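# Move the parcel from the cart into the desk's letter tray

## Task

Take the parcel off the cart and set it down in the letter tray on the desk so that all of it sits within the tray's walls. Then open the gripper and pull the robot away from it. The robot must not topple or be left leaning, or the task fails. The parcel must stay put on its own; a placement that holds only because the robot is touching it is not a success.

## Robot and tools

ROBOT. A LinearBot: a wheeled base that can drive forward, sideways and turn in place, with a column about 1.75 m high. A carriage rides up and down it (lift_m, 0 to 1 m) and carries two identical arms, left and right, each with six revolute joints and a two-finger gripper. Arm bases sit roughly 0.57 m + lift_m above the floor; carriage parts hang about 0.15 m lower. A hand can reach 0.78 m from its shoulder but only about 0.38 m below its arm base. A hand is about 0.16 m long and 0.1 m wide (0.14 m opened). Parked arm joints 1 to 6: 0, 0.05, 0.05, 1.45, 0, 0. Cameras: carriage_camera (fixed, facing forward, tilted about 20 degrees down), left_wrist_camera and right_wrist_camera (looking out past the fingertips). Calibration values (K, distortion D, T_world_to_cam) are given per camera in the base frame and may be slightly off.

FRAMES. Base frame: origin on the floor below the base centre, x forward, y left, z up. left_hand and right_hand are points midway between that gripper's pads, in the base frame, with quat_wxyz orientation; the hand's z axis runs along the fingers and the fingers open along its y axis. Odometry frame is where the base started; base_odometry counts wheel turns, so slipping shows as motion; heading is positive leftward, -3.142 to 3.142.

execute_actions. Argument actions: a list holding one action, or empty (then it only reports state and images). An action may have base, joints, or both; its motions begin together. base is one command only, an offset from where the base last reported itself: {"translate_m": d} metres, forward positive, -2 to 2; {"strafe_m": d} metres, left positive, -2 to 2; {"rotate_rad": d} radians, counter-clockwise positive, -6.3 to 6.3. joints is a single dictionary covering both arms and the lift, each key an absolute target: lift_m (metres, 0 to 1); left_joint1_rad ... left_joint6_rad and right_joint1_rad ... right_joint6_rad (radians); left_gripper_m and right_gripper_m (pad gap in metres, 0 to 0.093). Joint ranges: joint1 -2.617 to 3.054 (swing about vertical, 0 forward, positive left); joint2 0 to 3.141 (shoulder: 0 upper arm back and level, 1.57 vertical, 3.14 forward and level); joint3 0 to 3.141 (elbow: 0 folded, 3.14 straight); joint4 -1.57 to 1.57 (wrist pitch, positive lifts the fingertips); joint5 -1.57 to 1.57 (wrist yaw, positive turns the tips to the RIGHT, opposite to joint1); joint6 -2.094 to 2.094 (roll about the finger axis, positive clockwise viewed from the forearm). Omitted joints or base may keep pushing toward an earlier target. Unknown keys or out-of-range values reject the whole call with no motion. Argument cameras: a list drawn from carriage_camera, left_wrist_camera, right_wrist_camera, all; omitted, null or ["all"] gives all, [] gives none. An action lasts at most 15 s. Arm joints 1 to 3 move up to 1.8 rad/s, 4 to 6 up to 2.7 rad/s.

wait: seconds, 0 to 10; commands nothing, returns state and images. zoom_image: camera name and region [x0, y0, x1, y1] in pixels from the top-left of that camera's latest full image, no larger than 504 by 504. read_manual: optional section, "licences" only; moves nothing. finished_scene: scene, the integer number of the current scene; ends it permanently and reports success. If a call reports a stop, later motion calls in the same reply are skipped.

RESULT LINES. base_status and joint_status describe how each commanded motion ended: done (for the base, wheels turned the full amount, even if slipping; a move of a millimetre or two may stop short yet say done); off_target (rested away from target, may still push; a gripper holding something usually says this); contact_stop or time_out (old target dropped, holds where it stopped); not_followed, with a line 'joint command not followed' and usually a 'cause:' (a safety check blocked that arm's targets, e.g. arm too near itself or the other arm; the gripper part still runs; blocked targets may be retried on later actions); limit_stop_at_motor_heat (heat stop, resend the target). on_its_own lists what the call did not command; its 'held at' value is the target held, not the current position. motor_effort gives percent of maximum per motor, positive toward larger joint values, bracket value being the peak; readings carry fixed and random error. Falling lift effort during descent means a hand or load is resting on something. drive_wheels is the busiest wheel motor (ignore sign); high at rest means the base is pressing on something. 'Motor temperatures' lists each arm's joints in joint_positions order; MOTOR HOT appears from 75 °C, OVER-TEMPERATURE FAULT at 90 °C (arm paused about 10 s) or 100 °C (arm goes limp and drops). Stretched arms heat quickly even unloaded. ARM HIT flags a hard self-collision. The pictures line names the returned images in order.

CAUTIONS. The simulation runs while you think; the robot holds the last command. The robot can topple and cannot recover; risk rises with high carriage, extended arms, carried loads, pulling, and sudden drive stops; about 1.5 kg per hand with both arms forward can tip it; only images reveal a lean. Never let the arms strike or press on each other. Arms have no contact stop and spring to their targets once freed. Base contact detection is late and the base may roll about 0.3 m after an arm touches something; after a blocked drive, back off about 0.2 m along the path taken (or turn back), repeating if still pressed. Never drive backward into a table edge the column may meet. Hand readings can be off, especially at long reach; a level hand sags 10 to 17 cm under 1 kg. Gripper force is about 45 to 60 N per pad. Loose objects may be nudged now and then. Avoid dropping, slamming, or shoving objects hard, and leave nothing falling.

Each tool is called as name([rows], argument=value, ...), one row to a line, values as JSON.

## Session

execute_actions(actions=[], cameras=["carriage_camera"])

Scene clock: 0.00 s.
Motor temperatures (°C, as the motors report them): left_arm=[30 36 31 32 28 29] | right_arm=[30 30 30 30 28 30]
base_odometry: x=+0.000 y=+0.000 heading=+0.000 (m, m, rad; odometry frame)
base_status: not commanded
joint_positions: lift_m=+0.299 left_joint1_rad=+0.020 left_joint2_rad=+0.060 left_joint3_rad=+0.058 left_joint4_rad=+1.485 left_joint5_rad=+0.011 left_joint6_rad=+0.014 left_gripper_m=+0.095 right_joint1_rad=+0.016 right_joint2_rad=+0.053 right_joint3_rad=+0.053 right_joint4_rad=+1.445 right_joint5_rad=+0.025 right_joint6_rad=-0.023 right_gripper_m=+0.095
joint_status: not commanded
motor_effort: lift_m=+21 drive_wheels=-1 (%)
left_hand: x=+0.2870 y=+0.3350 z=+1.3334 quat_wxyz=(+0.999, +0.005, +0.044, +0.017) (m; base frame)
right_hand: x=+0.2961 y=-0.3401 z=+1.3309 quat_wxyz=(+0.998, +0.011, +0.063, -0.004) (m; base frame)
pictures: carriage_camera
camera_calibration (this result's frames):
carriage_camera: T_world_to_cam=[[0.0146519, -0.998107, 0.0597306, -0.083942], [-0.395401, -0.0606515, -0.916504, 1.26932], [0.918392, -0.010189, -0.395541, 0.371259], [0, 0, 0, 1]] pos_world=[0.162157, -0.00301448, 1.31519]
Images, in order (width x height): carriage_camera 896x504.

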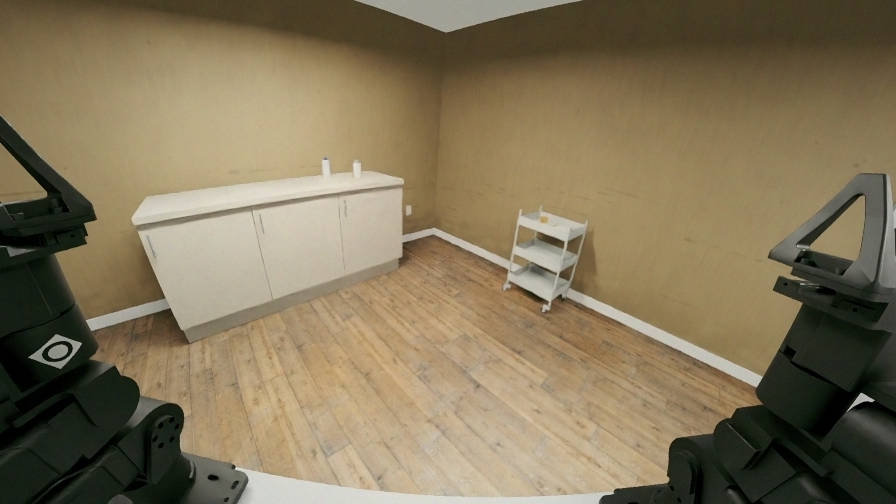

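execute_actions([
  {"base":{"rotate_rad":-0.364},"joints":{"lift_m":0.45}},
], cameras=[])

execute_actions([
  {"base":{"translate_m":1.6}},
], cameras=[])

execute_actions([
  {"base":{"rotate_rad":-0.436},"joints":{"left_joint1_rad":0.1,"left_joint2_rad":2.2,"left_joint3_rad":1.85,"left_joint4_rad":-0.95,"left_joint5_rad":0,"left_gripper_m":0.08}},
], cameras=["carriage_camera","left_wrist_camera"])

Scene clock: 15.57 s.
Motor temperatures (°C, as the motors report them): left_arm=[30 37 32 32 28 29] | right_arm=[30 31 31 30 28 30]
base_odometry: x=+0.000 y=+0.000 heading=-0.364 (m, m, rad; odometry frame)
base_status: done
joint_positions: lift_m=+0.450 left_joint1_rad=+0.020 left_joint2_rad=+0.060 left_joint3_rad=+0.058 left_joint4_rad=+1.485 left_joint5_rad=+0.011 left_joint6_rad=+0.014 left_gripper_m=+0.095 right_joint1_rad=+0.016 right_joint2_rad=+0.053 right_joint3_rad=+0.053 right_joint4_rad=+1.445 right_joint5_rad=+0.025 right_joint6_rad=-0.023 right_gripper_m=+0.095
joint_status: all done
motor_effort: lift_m=+24(28) drive_wheels=+11(16) (%)
left_hand: x=+0.2870 y=+0.3350 z=+1.4838 quat_wxyz=(+0.999, +0.005, +0.044, +0.017) (m; base frame)
right_hand: x=+0.2962 y=-0.3401 z=+1.4812 quat_wxyz=(+0.998, +0.011, +0.063, -0.004) (m; base frame)
pictures: none
No camera images: the call's "cameras" was empty. Leave "cameras" out to get every camera's image.

Scene clock: 21.17 s.
Motor temperatures (°C, as the motors report them): left_arm=[30 37 33 32 28 29] | right_arm=[30 31 31 30 28 30]
base_odometry: x=+1.494 y=-0.573 heading=-0.365 (m, m, rad; odometry frame)
base_status: done
joint_positions: lift_m=+0.450 left_joint1_rad=+0.020 left_joint2_rad=+0.060 left_joint3_rad=+0.058 left_joint4_rad=+1.485 left_joint5_rad=+0.011 left_joint6_rad=+0.014 left_gripper_m=+0.095 right_joint1_rad=+0.016 right_joint2_rad=+0.053 right_joint3_rad=+0.053 right_joint4_rad=+1.444 right_joint5_rad=+0.025 right_joint6_rad=-0.023 right_gripper_m=+0.095
joint_status: not commanded
motor_effort: lift_m=+24(24) drive_wheels=-9(26) (%)
left_hand: x=+0.2870 y=+0.3350 z=+1.4838 quat_wxyz=(+0.999, +0.005, +0.044, +0.017) (m; base frame)
right_hand: x=+0.2963 y=-0.3401 z=+1.4812 quat_wxyz=(+0.998, +0.011, +0.063, -0.004) (m; base frame)
pictures: none
No camera images: the call's "cameras" was empty. Leave "cameras" out to get every camera's image.

Scene clock: 23.33 s.
Motor temperatures (°C, as the motors report them): left_arm=[30 37 33 32 28 29] | right_arm=[30 31 32 30 28 30]
base_odometry: x=+1.494 y=-0.573 heading=-0.801 (m, m, rad; odometry frame)
base_status: done
joint_positions: lift_m=+0.450 left_joint1_rad=+0.092 left_joint2_rad=+2.208 left_joint3_rad=+1.828 left_joint4_rad=-0.944 left_joint5_rad=+0.004 left_joint6_rad=+0.014 left_gripper_m=+0.080 right_joint1_rad=+0.016 right_joint2_rad=+0.053 right_joint3_rad=+0.053 right_joint4_rad=+1.443 right_joint5_rad=+0.025 right_joint6_rad=-0.023 right_gripper_m=+0.095
joint_status: all done
motor_effort: lift_m=+24(24) drive_wheels=+9(15) (%)
left_hand: x=+0.7489 y=+0.3802 z=+1.1020 quat_wxyz=(+0.123, -0.038, +0.992, +0.004) (m; base frame)
right_hand: x=+0.2965 y=-0.3401 z=+1.4812 quat_wxyz=(+0.998, +0.011, +0.064, -0.004) (m; base frame)
pictures: carriage_camera, left_wrist_camera
camera_calibration (this result's frames):
carriage_camera: T_world_to_cam=[[0.0146519, -0.998107, 0.0597306, -0.0929245], [-0.395401, -0.0606515, -0.916504, 1.40714], [0.918392, -0.010189, -0.395541, 0.430742], [0, 0, 0, 1]] pos_world=[0.162157, -0.00301448, 1.46558]
left_wrist_camera: T_world_to_cam=[[0.11141, -0.992814, 0.0436778, 0.249955], [-0.894099, -0.0809537, 0.440492, 0.221231], [-0.433791, -0.0881276, -0.896693, 1.46778], [0, 0, 0, 1]] pos_world=[0.806666, 0.395421, 1.20778]
Images, in order (width x height): carriage_camera 896x504, left_wrist_camera 896x504.

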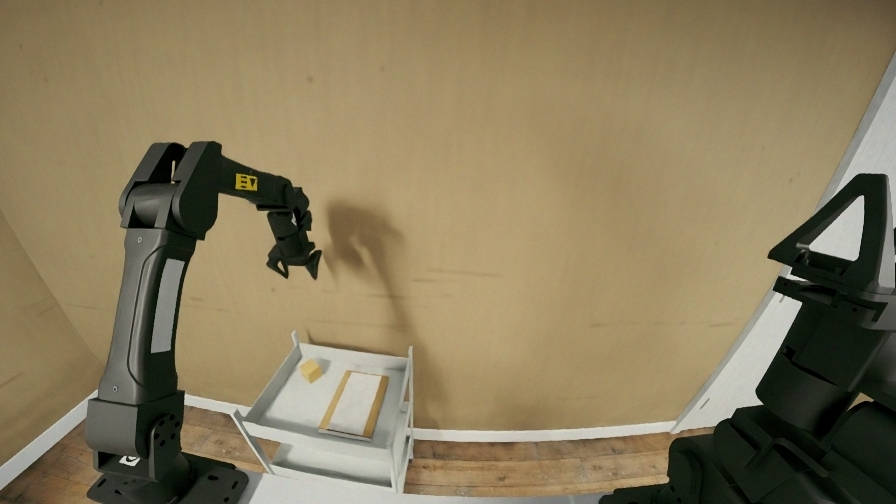

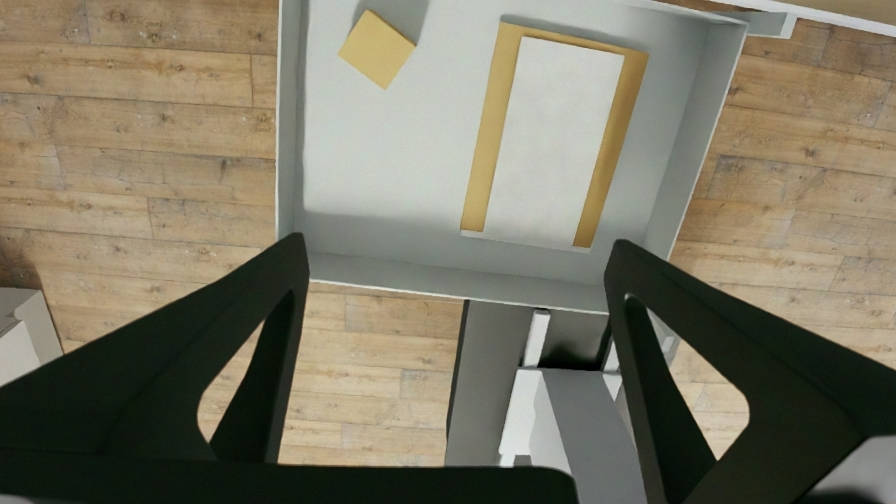

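execute_actions([
  {"base":{"translate_m":0.068},"joints":{"left_joint1_rad":0.225,"left_joint2_rad":2.3,"left_joint3_rad":1.83,"left_joint4_rad":-1.07,"left_joint6_rad":0.82,"left_gripper_m":0.09,"lift_m":0.2}},
], cameras=["carriage_camera","left_wrist_camera"])

Scene clock: 38.27 s.
Motor temperatures (°C, as the motors report them): left_arm=[30 43 35 32 28 29] | right_arm=[30 31 32 30 28 30]
base_odometry: x=+1.541 y=-0.622 heading=-0.802 (m, m, rad; odometry frame)
base_status: done
joint_positions: lift_m=+0.200 left_joint1_rad=+0.231 left_joint2_rad=+2.307 left_joint3_rad=+1.828 left_joint4_rad=-1.064 left_joint5_rad=+0.000 left_joint6_rad=+0.810 left_gripper_m=+0.090 right_joint1_rad=+0.016 right_joint2_rad=+0.053 right_joint3_rad=+0.053 right_joint4_rad=+1.444 right_joint5_rad=+0.025 right_joint6_rad=-0.023 right_gripper_m=+0.095
joint_status: all done
motor_effort: lift_m=+19(19) drive_wheels=+11(12) (%)
left_hand: x=+0.7013 y=+0.4392 z=+0.8044 quat_wxyz=(+0.012, +0.285, +0.958, +0.007) (m; base frame)
right_hand: x=+0.2964 y=-0.3401 z=+1.2318 quat_wxyz=(+0.998, +0.011, +0.064, -0.004) (m; base frame)
pictures: carriage_camera, left_wrist_camera
camera_calibration (this result's frames):
carriage_camera: T_world_to_cam=[[0.0146519, -0.998107, 0.0597306, -0.0780268], [-0.395401, -0.0606515, -0.916504, 1.17855], [0.918392, -0.010189, -0.395541, 0.332088], [0, 0, 0, 1]] pos_world=[0.162157, -0.00301448, 1.21616]
left_wrist_camera: T_world_to_cam=[[-0.509965, -0.860086, 0.0136982, 0.728397], [-0.662976, 0.403141, 0.630825, -0.213235], [-0.548086, 0.312617, -0.775804, 0.992416], [0, 0, 0, 1]] pos_world=[0.774017, 0.402201, 0.894456]
Images, in order (width x height): carriage_camera 896x504, left_wrist_camera 896x504.

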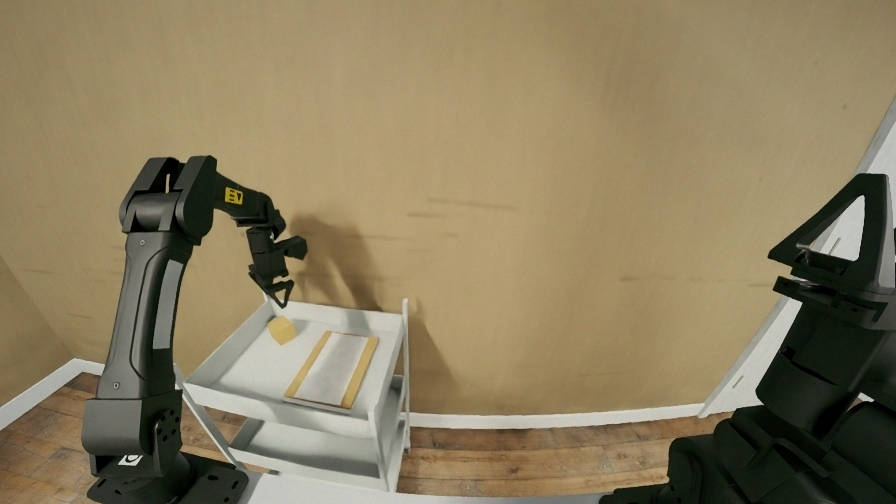

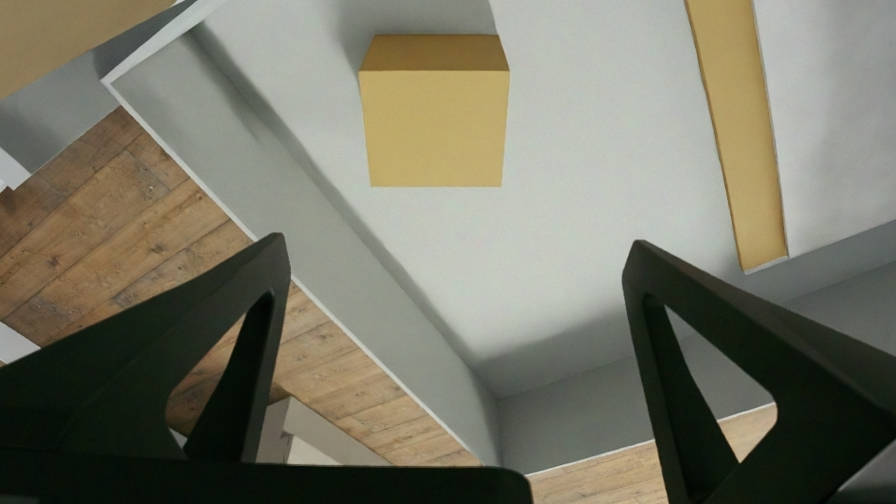

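execute_actions([
  {"base":{"translate_m":-0.015},"joints":{"left_joint1_rad":0.26,"left_joint6_rad":0.85,"left_gripper_m":0.08,"lift_m":0.125}},
], cameras=["carriage_camera","left_wrist_camera"])

Scene clock: 44.90 s.
Motor temperatures (°C, as the motors report them): left_arm=[30 46 35 32 28 29] | right_arm=[30 31 33 30 28 30]
base_odometry: x=+1.531 y=-0.612 heading=-0.802 (m, m, rad; odometry frame)
base_status: done
joint_positions: lift_m=+0.125 left_joint1_rad=+0.255 left_joint2_rad=+2.303 left_joint3_rad=+1.828 left_joint4_rad=-1.066 left_joint5_rad=+0.000 left_joint6_rad=+0.840 left_gripper_m=+0.080 right_joint1_rad=+0.016 right_joint2_rad=+0.053 right_joint3_rad=+0.053 right_joint4_rad=+1.443 right_joint5_rad=+0.025 right_joint6_rad=-0.023 right_gripper_m=+0.095
joint_status: all done
motor_effort: lift_m=+18(18) drive_wheels=-5(14) (%)
left_hand: x=+0.6987 y=+0.4498 z=+0.7312 quat_wxyz=(+0.013, +0.288, +0.957, +0.008) (m; base frame)
right_hand: x=+0.2966 y=-0.3401 z=+1.1568 quat_wxyz=(+0.998, +0.011, +0.064, -0.004) (m; base frame)
pictures: carriage_camera, left_wrist_camera
camera_calibration (this result's frames):
carriage_camera: T_world_to_cam=[[0.0146519, -0.998107, 0.0597306, -0.0735487], [-0.395401, -0.0606515, -0.916504, 1.10984], [0.918392, -0.010189, -0.395541, 0.302434], [0, 0, 0, 1]] pos_world=[0.162157, -0.00301448, 1.14119]
left_wrist_camera: T_world_to_cam=[[-0.514892, -0.857178, 0.0114584, 0.740973], [-0.661932, 0.406034, 0.630065, -0.174592], [-0.544731, 0.316831, -0.776458, 0.927097], [0, 0, 0, 1]] pos_world=[0.770972, 0.412303, 0.821365]
Images, in order (width x height): carriage_camera 896x504, left_wrist_camera 896x504.

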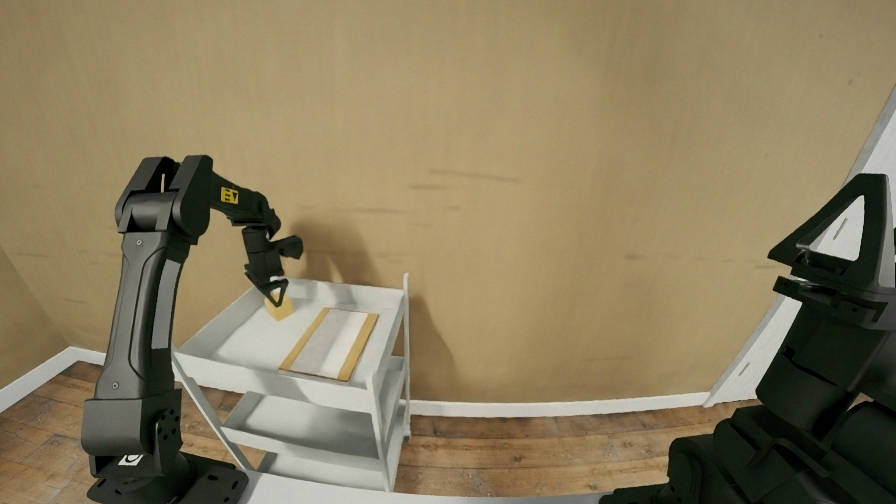

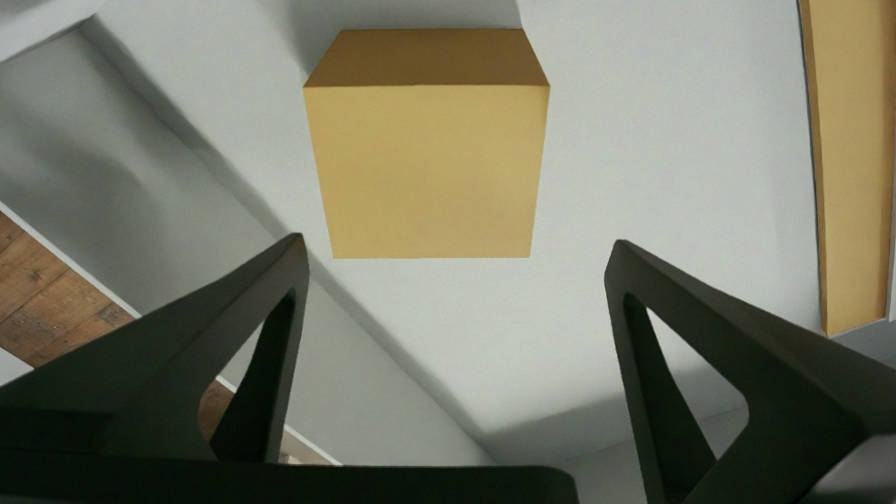

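execute_actions([
  {"base":{"translate_m":0.016}},
], cameras=[])

execute_actions([
  {"joints":{"lift_m":0.092}},
], cameras=["left_wrist_camera"])

Scene clock: 51.57 s.
Motor temperatures (°C, as the motors report them): left_arm=[30 47 35 32 28 29] | right_arm=[30 32 33 30 28 30]
base_odometry: x=+1.542 y=-0.623 heading=-0.803 (m, m, rad; odometry frame)
base_status: done
joint_positions: lift_m=+0.125 left_joint1_rad=+0.257 left_joint2_rad=+2.303 left_joint3_rad=+1.828 left_joint4_rad=-1.068 left_joint5_rad=+0.000 left_joint6_rad=+0.840 left_gripper_m=+0.080 right_joint1_rad=+0.016 right_joint2_rad=+0.053 right_joint3_rad=+0.053 right_joint4_rad=+1.443 right_joint5_rad=+0.025 right_joint6_rad=-0.023 right_gripper_m=+0.095
joint_status: not commanded
motor_effort: lift_m=+18(18) drive_wheels=+10(12) (%)
left_hand: x=+0.6981 y=+0.4504 z=+0.7312 quat_wxyz=(+0.012, +0.287, +0.958, +0.008) (m; base frame)
right_hand: x=+0.2965 y=-0.3401 z=+1.1568 quat_wxyz=(+0.998, +0.011, +0.064, -0.004) (m; base frame)
pictures: none
No camera images: the call's "cameras" was empty. Leave "cameras" out to get every camera's image.

Scene clock: 52.20 s.
Motor temperatures (°C, as the motors report them): left_arm=[30 47 35 32 28 29] | right_arm=[30 32 33 30 28 30]
base_odometry: x=+1.542 y=-0.623 heading=-0.803 (m, m, rad; odometry frame)
base_status: not commanded
joint_positions: lift_m=+0.092 left_joint1_rad=+0.257 left_joint2_rad=+2.306 left_joint3_rad=+1.828 left_joint4_rad=-1.068 left_joint5_rad=+0.000 left_joint6_rad=+0.840 left_gripper_m=+0.080 right_joint1_rad=+0.016 right_joint2_rad=+0.053 right_joint3_rad=+0.053 right_joint4_rad=+1.443 right_joint5_rad=+0.025 right_joint6_rad=-0.023 right_gripper_m=+0.095
joint_status: all done
motor_effort: lift_m=+19(20) drive_wheels=+10(11) (%)
left_hand: x=+0.6976 y=+0.4503 z=+0.6968 quat_wxyz=(+0.011, +0.287, +0.958, +0.007) (m; base frame)
right_hand: x=+0.2965 y=-0.3401 z=+1.1238 quat_wxyz=(+0.998, +0.011, +0.064, -0.004) (m; base frame)
pictures: left_wrist_camera
camera_calibration (this result's frames):
left_wrist_camera: T_world_to_cam=[[-0.513515, -0.857945, 0.0152749, 0.737931], [-0.659289, 0.40588, 0.632929, -0.157559], [-0.549218, 0.314948, -0.774059, 0.901998], [0, 0, 0, 1]] pos_world=[0.770456, 0.412972, 0.786652]
Images, in order (width x height): left_wrist_camera 896x504.

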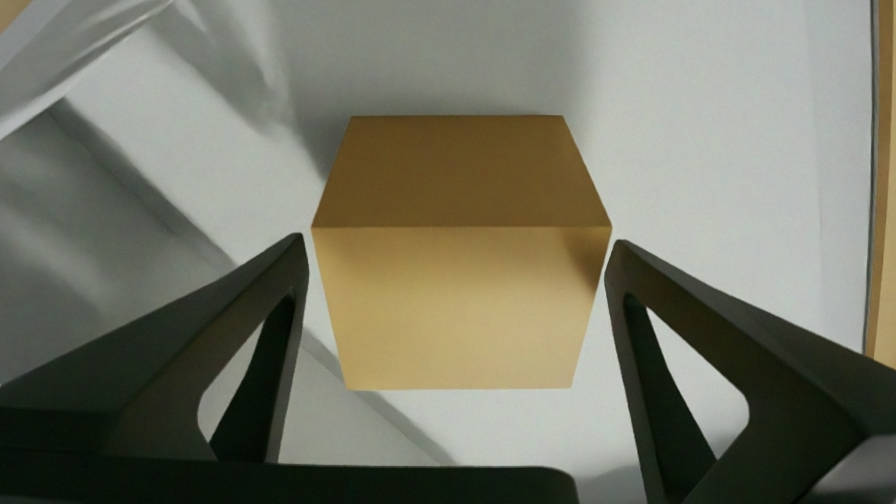

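execute_actions([
  {"base":{"translate_m":-0.006},"joints":{"lift_m":0.08,"left_joint1_rad":0.27}},
], cameras=["left_wrist_camera"])

execute_actions([
  {"joints":{"left_gripper_m":0.035}},
], cameras=[])

execute_actions([
  {"joints":{"lift_m":0.3}},
], cameras=["left_wrist_camera"])

Scene clock: 59.50 s.
Motor temperatures (°C, as the motors report them): left_arm=[30 49 35 32 28 29] | right_arm=[30 32 33 30 28 30]
base_odometry: x=+1.538 y=-0.619 heading=-0.803 (m, m, rad; odometry frame)
base_status: done
joint_positions: lift_m=+0.080 left_joint1_rad=+0.262 left_joint2_rad=+2.304 left_joint3_rad=+1.828 left_joint4_rad=-1.068 left_joint5_rad=+0.000 left_joint6_rad=+0.840 left_gripper_m=+0.080 right_joint1_rad=+0.016 right_joint2_rad=+0.053 right_joint3_rad=+0.053 right_joint4_rad=+1.444 right_joint5_rad=+0.025 right_joint6_rad=-0.023 right_gripper_m=+0.095
joint_status: all done
motor_effort: lift_m=+19(18) drive_wheels=+0(13) (%)
left_hand: x=+0.6974 y=+0.4525 z=+0.6855 quat_wxyz=(+0.012, +0.285, +0.958, +0.007) (m; base frame)
right_hand: x=+0.2964 y=-0.3401 z=+1.1118 quat_wxyz=(+0.998, +0.011, +0.064, -0.004) (m; base frame)
pictures: left_wrist_camera
camera_calibration (this result's frames):
left_wrist_camera: T_world_to_cam=[[-0.509286, -0.860489, 0.0136393, 0.739232], [-0.662692, 0.402231, 0.631704, -0.1466], [-0.549061, 0.312679, -0.77509, 0.894041], [0, 0, 0, 1]] pos_world=[0.770212, 0.415521, 0.775487]
Images, in order (width x height): left_wrist_camera 896x504.

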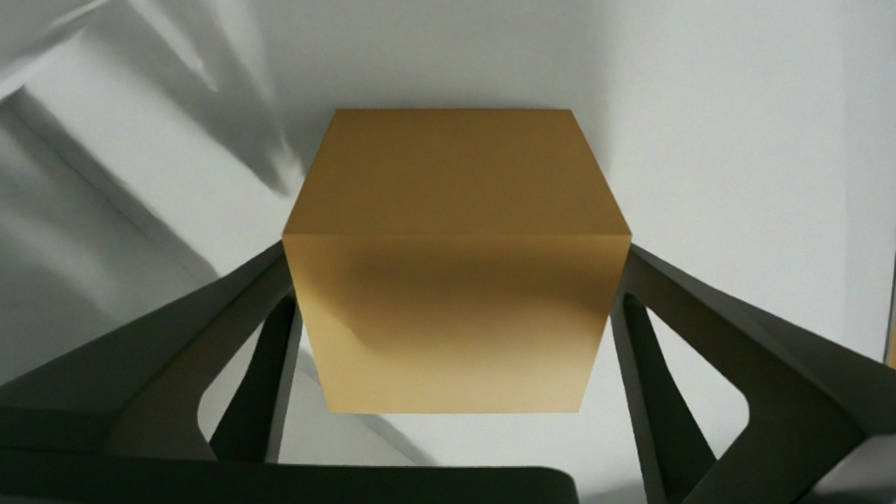

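Scene clock: 60.10 s.
Motor temperatures (°C, as the motors report them): left_arm=[30 49 35 32 28 29] | right_arm=[30 32 33 30 28 30]
base_odometry: x=+1.538 y=-0.619 heading=-0.803 (m, m, rad; odometry frame)
base_status: not commanded
joint_positions: lift_m=+0.080 left_joint1_rad=+0.262 left_joint2_rad=+2.304 left_joint3_rad=+1.828 left_joint4_rad=-1.068 left_joint5_rad=+0.000 left_joint6_rad=+0.840 left_gripper_m=+0.055 right_joint1_rad=+0.016 right_joint2_rad=+0.053 right_joint3_rad=+0.053 right_joint4_rad=+1.444 right_joint5_rad=+0.025 right_joint6_rad=-0.023 right_gripper_m=+0.095
joint_status: left_gripper_m off_target (ended at +0.055, target +0.035)
motor_effort: lift_m=+19(19) drive_wheels=-1(1) (%)
left_hand: x=+0.6974 y=+0.4524 z=+0.6855 quat_wxyz=(+0.012, +0.285, +0.958, +0.007) (m; base frame)
right_hand: x=+0.2964 y=-0.3401 z=+1.1118 quat_wxyz=(+0.998, +0.011, +0.064, -0.004) (m; base frame)
pictures: none
No camera images: the call's "cameras" was empty. Leave "cameras" out to get every camera's image.

Scene clock: 61.50 s.
Motor temperatures (°C, as the motors report them): left_arm=[30 49 35 32 28 29] | right_arm=[30 32 33 30 28 30]
base_odometry: x=+1.538 y=-0.619 heading=-0.803 (m, m, rad; odometry frame)
base_status: not commanded
joint_positions: lift_m=+0.300 left_joint1_rad=+0.262 left_joint2_rad=+2.299 left_joint3_rad=+1.828 left_joint4_rad=-1.068 left_joint5_rad=+0.000 left_joint6_rad=+0.840 left_gripper_m=+0.055 right_joint1_rad=+0.016 right_joint2_rad=+0.053 right_joint3_rad=+0.053 right_joint4_rad=+1.444 right_joint5_rad=+0.025 right_joint6_rad=-0.023 right_gripper_m=+0.095
joint_status: all done
motor_effort: lift_m=+24(29) drive_wheels=-1(1) (%)
left_hand: x=+0.6978 y=+0.4525 z=+0.9072 quat_wxyz=(+0.014, +0.285, +0.958, +0.008) (m; base frame)
right_hand: x=+0.2964 y=-0.3401 z=+1.3313 quat_wxyz=(+0.998, +0.011, +0.064, -0.004) (m; base frame)
pictures: left_wrist_camera
camera_calibration (this result's frames):
left_wrist_camera: T_world_to_cam=[[-0.509678, -0.860299, 0.0106259, 0.73936], [-0.665382, 0.40197, 0.629037, -0.28202], [-0.545431, 0.313536, -0.777303, 1.0652], [0, 0, 0, 1]] pos_world=[0.77018, 0.415454, 0.99753]
Images, in order (width x height): left_wrist_camera 896x504.

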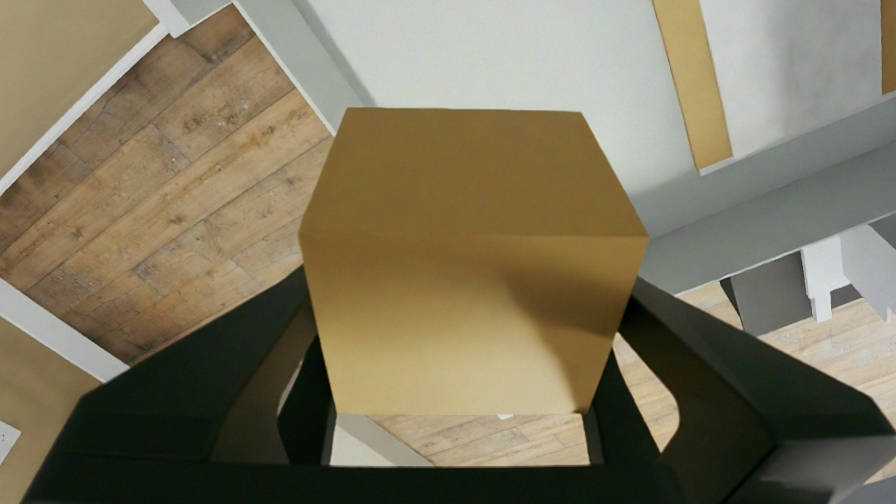

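Room layout is likely the same: desk to the right.

execute_actions([
  {"base":{"translate_m":-0.9},"joints":{"lift_m":0.42}},
], cameras=[])

execute_actions([
  {"base":{"rotate_rad":-1.5},"joints":{"left_joint1_rad":0,"left_joint6_rad":0,"left_joint2_rad":1.9,"left_joint3_rad":1.4}},
], cameras=["carriage_camera"])

Scene clock: 70.77 s.
Motor temperatures (°C, as the motors report them): left_arm=[30 51 36 32 28 29] | right_arm=[30 32 33 30 28 30]
base_odometry: x=+0.913 y=+0.029 heading=-0.804 (m, m, rad; odometry frame)
base_status: done
joint_positions: lift_m=+0.420 left_joint1_rad=+0.262 left_joint2_rad=+2.300 left_joint3_rad=+1.828 left_joint4_rad=-1.068 left_joint5_rad=+0.000 left_joint6_rad=+0.840 left_gripper_m=+0.055 right_joint1_rad=+0.016 right_joint2_rad=+0.053 right_joint3_rad=+0.053 right_joint4_rad=+1.444 right_joint5_rad=+0.025 right_joint6_rad=-0.023 right_gripper_m=+0.095
joint_status: all done
motor_effort: lift_m=+24(29) drive_wheels=-8(23) (%)
left_hand: x=+0.6977 y=+0.4525 z=+1.0267 quat_wxyz=(+0.013, +0.285, +0.958, +0.008) (m; base frame)
right_hand: x=+0.2963 y=-0.3401 z=+1.4513 quat_wxyz=(+0.998, +0.011, +0.063, -0.004) (m; base frame)
pictures: none
No camera images: the call's "cameras" was empty. Leave "cameras" out to get every camera's image.

Scene clock: 73.80 s.
Motor temperatures (°C, as the motors report them): left_arm=[30 50 36 32 28 29] | right_arm=[30 32 33 30 28 30]
base_odometry: x=+0.913 y=+0.029 heading=-2.304 (m, m, rad; odometry frame)
base_status: done
joint_positions: lift_m=+0.420 left_joint1_rad=-0.002 left_joint2_rad=+1.902 left_joint3_rad=+1.415 left_joint4_rad=-1.067 left_joint5_rad=+0.002 left_joint6_rad=+0.010 left_gripper_m=+0.055 right_joint1_rad=+0.016 right_joint2_rad=+0.053 right_joint3_rad=+0.053 right_joint4_rad=+1.443 right_joint5_rad=+0.025 right_joint6_rad=-0.023 right_gripper_m=+0.095
joint_status: all done
motor_effort: lift_m=+23(24) drive_wheels=+9(19) (%)
left_hand: x=+0.6185 y=+0.3355 z=+1.0757 quat_wxyz=(+0.008, +0.006, +1.000, -0.001) (m; base frame)
right_hand: x=+0.2965 y=-0.3401 z=+1.4513 quat_wxyz=(+0.998, +0.011, +0.064, -0.004) (m; base frame)
pictures: carriage_camera
camera_calibration (this result's frames):
carriage_camera: T_world_to_cam=[[0.0146519, -0.998107, 0.0597306, -0.0911353], [-0.395401, -0.0606515, -0.916504, 1.37969], [0.918392, -0.010189, -0.395541, 0.418894], [0, 0, 0, 1]] pos_world=[0.162157, -0.00301448, 1.43562]
Images, in order (width x height): carriage_camera 896x504.

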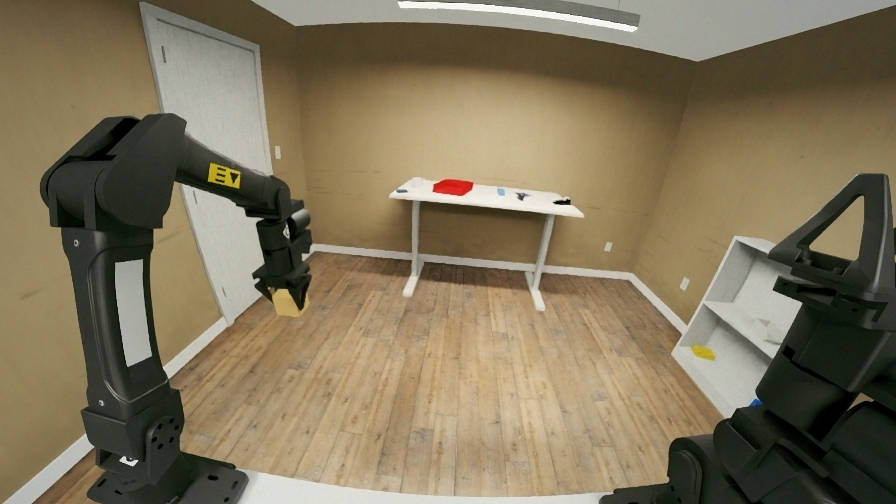

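execute_actions([
  {"base":{"rotate_rad":-0.16},"joints":{"lift_m":0.66}},
], cameras=[])

execute_actions([
  {"base":{"translate_m":1.55}},
], cameras=["carriage_camera"])

Scene clock: 86.60 s.
Motor temperatures (°C, as the motors report them): left_arm=[30 49 35 32 28 29] | right_arm=[30 32 33 30 28 30]
base_odometry: x=+0.913 y=+0.029 heading=-2.463 (m, m, rad; odometry frame)
base_status: done
joint_positions: lift_m=+0.660 left_joint1_rad=-0.001 left_joint2_rad=+1.901 left_joint3_rad=+1.412 left_joint4_rad=-1.069 left_joint5_rad=+0.002 left_joint6_rad=+0.010 left_gripper_m=+0.055 right_joint1_rad=+0.016 right_joint2_rad=+0.053 right_joint3_rad=+0.053 right_joint4_rad=+1.443 right_joint5_rad=+0.025 right_joint6_rad=-0.023 right_gripper_m=+0.095
joint_status: all done
motor_effort: lift_m=+24(29) drive_wheels=+10(18) (%)
left_hand: x=+0.6171 y=+0.3356 z=+1.3150 quat_wxyz=(+0.006, +0.006, +1.000, -0.001) (m; base frame)
right_hand: x=+0.2966 y=-0.3401 z=+1.6912 quat_wxyz=(+0.998, +0.011, +0.064, -0.004) (m; base frame)
pictures: none
No camera images: the call's "cameras" was empty. Leave "cameras" out to get every camera's image.

Scene clock: 92.10 s.
Motor temperatures (°C, as the motors report them): left_arm=[30 49 35 32 28 29] | right_arm=[30 32 34 30 28 30]
base_odometry: x=-0.296 y=-0.941 heading=-2.465 (m, m, rad; odometry frame)
base_status: done
joint_positions: lift_m=+0.660 left_joint1_rad=-0.001 left_joint2_rad=+1.901 left_joint3_rad=+1.412 left_joint4_rad=-1.070 left_joint5_rad=+0.002 left_joint6_rad=+0.010 left_gripper_m=+0.055 right_joint1_rad=+0.016 right_joint2_rad=+0.053 right_joint3_rad=+0.053 right_joint4_rad=+1.443 right_joint5_rad=+0.025 right_joint6_rad=-0.023 right_gripper_m=+0.095
joint_status: not commanded
motor_effort: lift_m=+24(24) drive_wheels=-9(27) (%)
left_hand: x=+0.6168 y=+0.3356 z=+1.3150 quat_wxyz=(+0.006, +0.006, +1.000, -0.001) (m; base frame)
right_hand: x=+0.2966 y=-0.3401 z=+1.6912 quat_wxyz=(+0.998, +0.011, +0.064, -0.004) (m; base frame)
pictures: carriage_camera
camera_calibration (this result's frames):
carriage_camera: T_world_to_cam=[[0.0146519, -0.998107, 0.0597306, -0.105466], [-0.395401, -0.0606515, -0.916504, 1.59958], [0.918392, -0.010189, -0.395541, 0.513794], [0, 0, 0, 1]] pos_world=[0.162157, -0.00301448, 1.67555]
Images, in order (width x height): carriage_camera 896x504.

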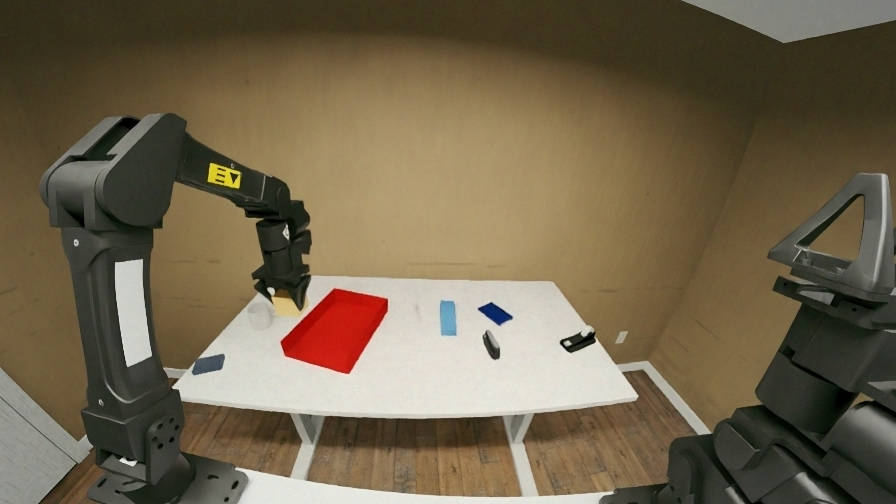

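execute_actions([
  {"base":{"translate_m":0.25},"joints":{"left_joint1_rad":0.15,"left_joint6_rad":0.4,"left_joint2_rad":2.34,"left_joint3_rad":1.26,"left_joint4_rad":-0.48}},
], cameras=["left_wrist_camera","carriage_camera"])

Scene clock: 102.17 s.
Motor temperatures (°C, as the motors report them): left_arm=[30 49 35 32 28 29] | right_arm=[30 32 34 30 28 30]
base_odometry: x=-0.491 y=-1.097 heading=-2.466 (m, m, rad; odometry frame)
base_status: done
joint_positions: lift_m=+0.660 left_joint1_rad=+0.157 left_joint2_rad=+2.343 left_joint3_rad=+1.269 left_joint4_rad=-0.489 left_joint5_rad=+0.000 left_joint6_rad=+0.390 left_gripper_m=+0.055 right_joint1_rad=+0.016 right_joint2_rad=+0.053 right_joint3_rad=+0.053 right_joint4_rad=+1.444 right_joint5_rad=+0.025 right_joint6_rad=-0.023 right_gripper_m=+0.095
joint_status: all done
motor_effort: lift_m=+24(24) drive_wheels=-7(19) (%)
left_hand: x=+0.6352 y=+0.3951 z=+1.1301 quat_wxyz=(+0.004, +0.116, +0.993, +0.001) (m; base frame)
right_hand: x=+0.2963 y=-0.3401 z=+1.6912 quat_wxyz=(+0.998, +0.011, +0.063, -0.004) (m; base frame)
pictures: carriage_camera, left_wrist_camera
camera_calibration (this result's frames):
carriage_camera: T_world_to_cam=[[0.0146519, -0.998107, 0.0597306, -0.105466], [-0.395401, -0.0606515, -0.916504, 1.59958], [0.918392, -0.010189, -0.395541, 0.513795], [0, 0, 0, 1]] pos_world=[0.162157, -0.00301448, 1.67555]
left_wrist_camera: T_world_to_cam=[[-0.18814, -0.981671, 0.030416, 0.477027], [-0.750565, 0.163684, 0.640203, -0.305103], [-0.633447, 0.0976185, -0.767604, 1.35255], [0, 0, 0, 1]] pos_world=[0.717518, 0.38619, 1.21904]
Images, in order (width x height): carriage_camera 896x504, left_wrist_camera 896x504.

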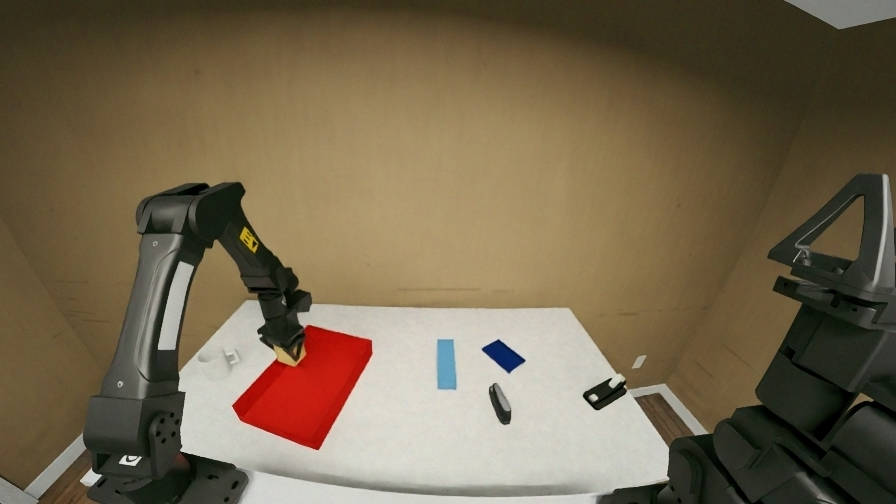

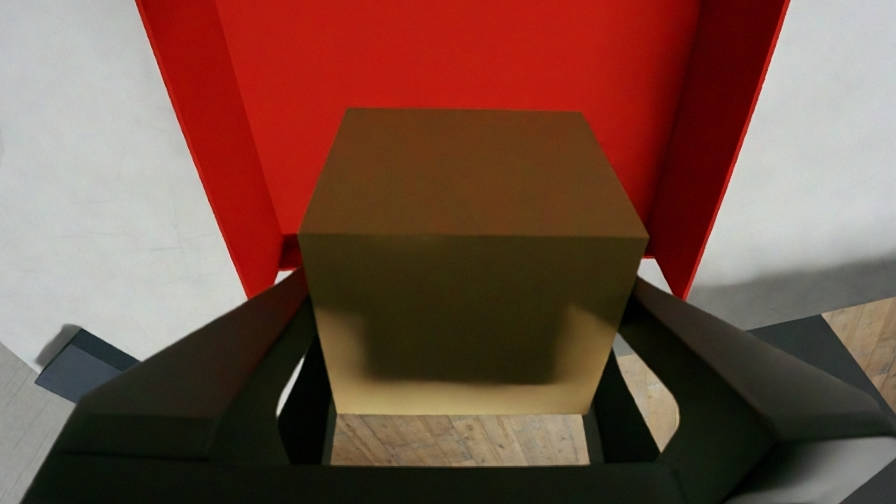

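execute_actions([
  {"joints":{"lift_m":0.55}},
], cameras=["left_wrist_camera","carriage_camera"])

Scene clock: 107.67 s.
Motor temperatures (°C, as the motors report them): left_arm=[30 49 35 32 28 29] | right_arm=[30 32 34 30 28 30]
base_odometry: x=-0.491 y=-1.097 heading=-2.466 (m, m, rad; odometry frame)
base_status: not commanded
joint_positions: lift_m=+0.550 left_joint1_rad=+0.157 left_joint2_rad=+2.344 left_joint3_rad=+1.269 left_joint4_rad=-0.486 left_joint5_rad=+0.000 left_joint6_rad=+0.390 left_gripper_m=+0.055 right_joint1_rad=+0.016 right_joint2_rad=+0.053 right_joint3_rad=+0.053 right_joint4_rad=+1.444 right_joint5_rad=+0.025 right_joint6_rad=-0.023 right_gripper_m=+0.095
joint_status: all done
motor_effort: lift_m=+19(19) drive_wheels=-7(7) (%)
left_hand: x=+0.6357 y=+0.3952 z=+1.0202 quat_wxyz=(+0.005, +0.116, +0.993, +0.001) (m; base frame)
right_hand: x=+0.2963 y=-0.3401 z=+1.5818 quat_wxyz=(+0.998, +0.011, +0.063, -0.004) (m; base frame)
pictures: carriage_camera, left_wrist_camera
camera_calibration (this result's frames):
carriage_camera: T_world_to_cam=[[0.0146519, -0.998107, 0.0597306, -0.0989323], [-0.395401, -0.0606515, -0.916504, 1.49932], [0.918392, -0.010189, -0.395541, 0.470526], [0, 0, 0, 1]] pos_world=[0.162157, -0.00301448, 1.56616]
left_wrist_camera: T_world_to_cam=[[-0.188197, -0.98168, 0.029769, 0.48123], [-0.75177, 0.163493, 0.638836, -0.232155], [-0.632, 0.0978474, -0.768767, 1.26864], [0, 0, 0, 1]] pos_world=[0.717817, 0.386237, 1.10927]
Images, in order (width x height): carriage_camera 896x504, left_wrist_camera 896x504.

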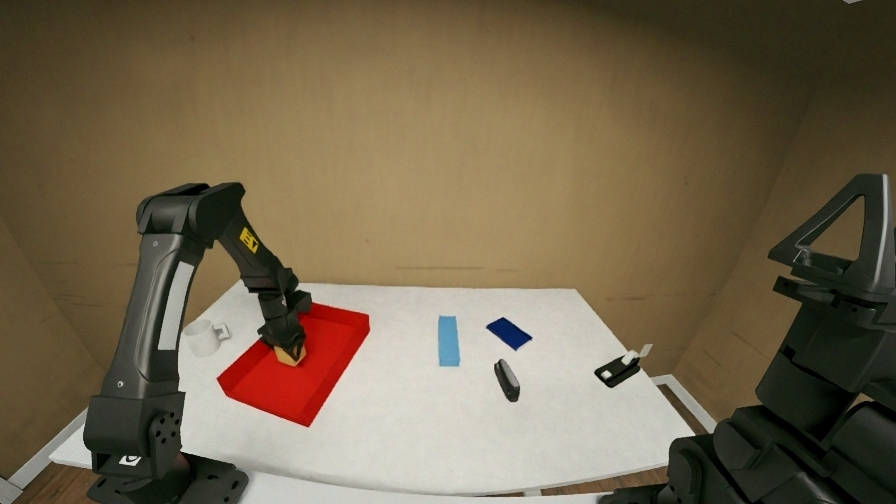

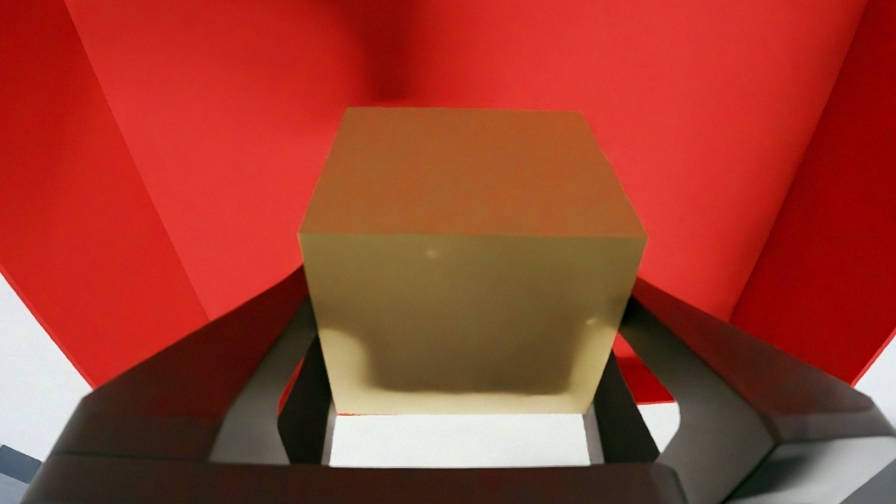

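execute_actions([
  {"joints":{"lift_m":0.515}},
], cameras=["left_wrist_camera"])

Scene clock: 112.30 s.
Motor temperatures (°C, as the motors report them): left_arm=[30 50 35 32 28 29] | right_arm=[30 32 34 30 28 30]
base_odometry: x=-0.491 y=-1.097 heading=-2.466 (m, m, rad; odometry frame)
base_status: not commanded
joint_positions: lift_m=+0.515 left_joint1_rad=+0.157 left_joint2_rad=+2.346 left_joint3_rad=+1.269 left_joint4_rad=-0.484 left_joint5_rad=+0.000 left_joint6_rad=+0.390 left_gripper_m=+0.055 right_joint1_rad=+0.016 right_joint2_rad=+0.053 right_joint3_rad=+0.053 right_joint4_rad=+1.444 right_joint5_rad=+0.025 right_joint6_rad=-0.023 right_gripper_m=+0.095
joint_status: all done
motor_effort: lift_m=+18(18) drive_wheels=+9(7) (%)
left_hand: x=+0.6357 y=+0.3952 z=+0.9844 quat_wxyz=(+0.005, +0.116, +0.993, +0.001) (m; base frame)
right_hand: x=+0.2963 y=-0.3401 z=+1.5468 quat_wxyz=(+0.998, +0.011, +0.063, -0.004) (m; base frame)
pictures: left_wrist_camera
camera_calibration (this result's frames):
left_wrist_camera: T_world_to_cam=[[-0.188197, -0.98168, 0.029769, 0.482297], [-0.75177, 0.163493, 0.638836, -0.209288], [-0.632, 0.0978474, -0.768767, 1.24112], [0, 0, 0, 1]] pos_world=[0.71782, 0.386238, 1.07348]
Images, in order (width x height): left_wrist_camera 896x504.

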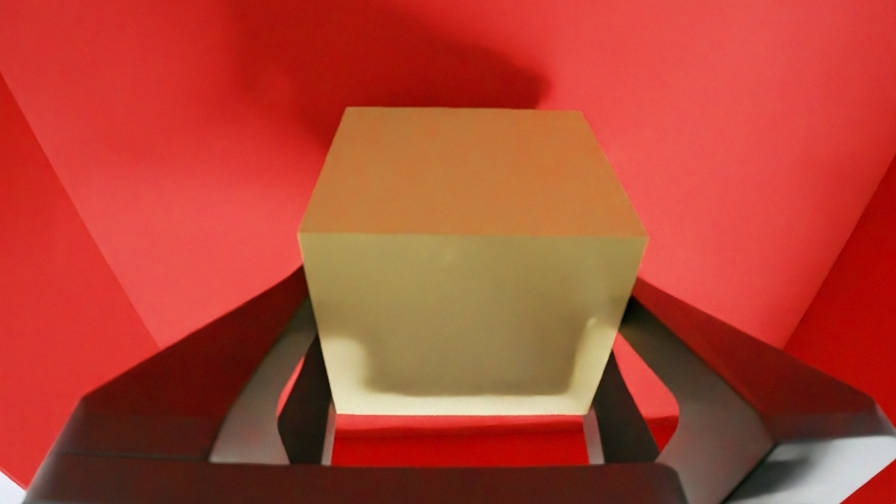

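execute_actions([
  {"joints":{"lift_m":0.503}},
], cameras=["left_wrist_camera"])

execute_actions([
  {"joints":{"left_gripper_m":0.085}},
], cameras=[])

execute_actions([
  {"joints":{"lift_m":0.64}},
], cameras=[])

execute_actions([
  {"base":{"translate_m":-0.4},"joints":{"left_joint1_rad":0,"left_joint2_rad":0.05,"left_joint3_rad":0.05,"left_joint4_rad":1.45,"left_joint6_rad":0}},
], cameras=["carriage_camera"])

Scene clock: 120.03 s.
Motor temperatures (°C, as the motors report them): left_arm=[30 50 35 32 28 29] | right_arm=[30 32 34 30 28 30]
base_odometry: x=-0.491 y=-1.097 heading=-2.466 (m, m, rad; odometry frame)
base_status: not commanded
joint_positions: lift_m=+0.503 left_joint1_rad=+0.157 left_joint2_rad=+2.341 left_joint3_rad=+1.269 left_joint4_rad=-0.482 left_joint5_rad=+0.000 left_joint6_rad=+0.390 left_gripper_m=+0.055 right_joint1_rad=+0.016 right_joint2_rad=+0.053 right_joint3_rad=+0.053 right_joint4_rad=+1.444 right_joint5_rad=+0.025 right_joint6_rad=-0.023 right_gripper_m=+0.095
joint_status: all done
motor_effort: lift_m=+18(19) drive_wheels=-7(7) (%)
left_hand: x=+0.6371 y=+0.3954 z=+0.9742 quat_wxyz=(+0.008, +0.116, +0.993, +0.002) (m; base frame)
right_hand: x=+0.2963 y=-0.3401 z=+1.5349 quat_wxyz=(+0.998, +0.011, +0.063, -0.004) (m; base frame)
pictures: left_wrist_camera
camera_calibration (this result's frames):
left_wrist_camera: T_world_to_cam=[[-0.188744, -0.981636, 0.027692, 0.48546], [-0.755545, 0.163171, 0.63445, -0.194925], [-0.627317, 0.0988262, -0.772468, 1.23446], [0, 0, 0, 1]] pos_world=[0.71875, 0.386354, 1.06381]
Images, in order (width x height): left_wrist_camera 896x504.

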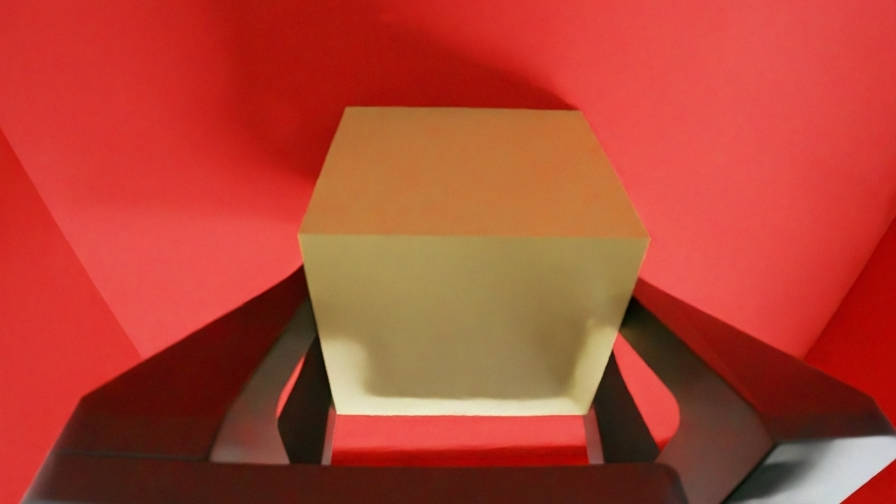

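Scene clock: 120.63 s.
Motor temperatures (°C, as the motors report them): left_arm=[30 50 35 32 28 29] | right_arm=[30 32 34 30 28 30]
base_odometry: x=-0.491 y=-1.097 heading=-2.466 (m, m, rad; odometry frame)
base_status: not commanded
joint_positions: lift_m=+0.503 left_joint1_rad=+0.157 left_joint2_rad=+2.341 left_joint3_rad=+1.269 left_joint4_rad=-0.482 left_joint5_rad=+0.000 left_joint6_rad=+0.390 left_gripper_m=+0.085 right_joint1_rad=+0.016 right_joint2_rad=+0.053 right_joint3_rad=+0.053 right_joint4_rad=+1.444 right_joint5_rad=+0.025 right_joint6_rad=-0.023 right_gripper_m=+0.095
joint_status: all done
motor_effort: lift_m=+18(18) drive_wheels=+9(7) (%)
left_hand: x=+0.6371 y=+0.3954 z=+0.9742 quat_wxyz=(+0.008, +0.116, +0.993, +0.002) (m; base frame)
right_hand: x=+0.2963 y=-0.3401 z=+1.5349 quat_wxyz=(+0.998, +0.011, +0.063, -0.004) (m; base frame)
pictures: none
No camera images: the call's "cameras" was empty. Leave "cameras" out to get every camera's image.

Scene clock: 121.73 s.
Motor temperatures (°C, as the motors report them): left_arm=[30 50 35 32 28 29] | right_arm=[30 32 34 30 28 30]
base_odometry: x=-0.491 y=-1.097 heading=-2.466 (m, m, rad; odometry frame)
base_status: not commanded
joint_positions: lift_m=+0.640 left_joint1_rad=+0.157 left_joint2_rad=+2.339 left_joint3_rad=+1.269 left_joint4_rad=-0.482 left_joint5_rad=+0.000 left_joint6_rad=+0.390 left_gripper_m=+0.085 right_joint1_rad=+0.016 right_joint2_rad=+0.053 right_joint3_rad=+0.053 right_joint4_rad=+1.444 right_joint5_rad=+0.025 right_joint6_rad=-0.023 right_gripper_m=+0.095
joint_status: all done
motor_effort: lift_m=+24(29) drive_wheels=+9(7) (%)
left_hand: x=+0.6378 y=+0.3955 z=+1.1114 quat_wxyz=(+0.009, +0.116, +0.993, +0.003) (m; base frame)
right_hand: x=+0.2964 y=-0.3401 z=+1.6713 quat_wxyz=(+0.998, +0.011, +0.064, -0.004) (m; base frame)
pictures: none
No camera images: the call's "cameras" was empty. Leave "cameras" out to get every camera's image.

Scene clock: 124.67 s.
Motor temperatures (°C, as the motors report them): left_arm=[30 50 34 32 28 29] | right_arm=[30 32 34 30 28 30]
base_odometry: x=-0.179 y=-0.847 heading=-2.466 (m, m, rad; odometry frame)
base_status: done
joint_positions: lift_m=+0.640 left_joint1_rad=-0.009 left_joint2_rad=+0.056 left_joint3_rad=+0.072 left_joint4_rad=+1.457 left_joint5_rad=+0.001 left_joint6_rad=+0.010 left_gripper_m=+0.085 right_joint1_rad=+0.016 right_joint2_rad=+0.053 right_joint3_rad=+0.053 right_joint4_rad=+1.445 right_joint5_rad=+0.025 right_joint6_rad=-0.023 right_gripper_m=+0.095
joint_status: all done
motor_effort: lift_m=+24(24) drive_wheels=+1(21) (%)
left_hand: x=+0.2881 y=+0.3360 z=+1.6770 quat_wxyz=(+0.999, +0.001, +0.048, +0.000) (m; base frame)
right_hand: x=+0.2961 y=-0.3401 z=+1.6713 quat_wxyz=(+0.998, +0.011, +0.063, -0.004) (m; base frame)
pictures: carriage_camera
camera_calibration (this result's frames):
carriage_camera: T_world_to_cam=[[0.0146519, -0.998107, 0.0597306, -0.104276], [-0.395401, -0.0606515, -0.916504, 1.58132], [0.918392, -0.010189, -0.395541, 0.505914], [0, 0, 0, 1]] pos_world=[0.162157, -0.00301448, 1.65562]
Images, in order (width x height): carriage_camera 896x504.

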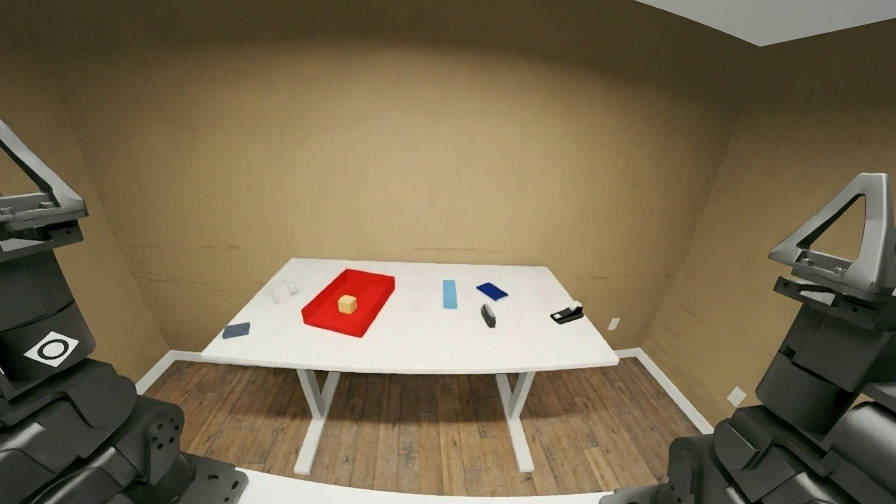

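finished_scene(scene=2)

The scene is finished: the task was done.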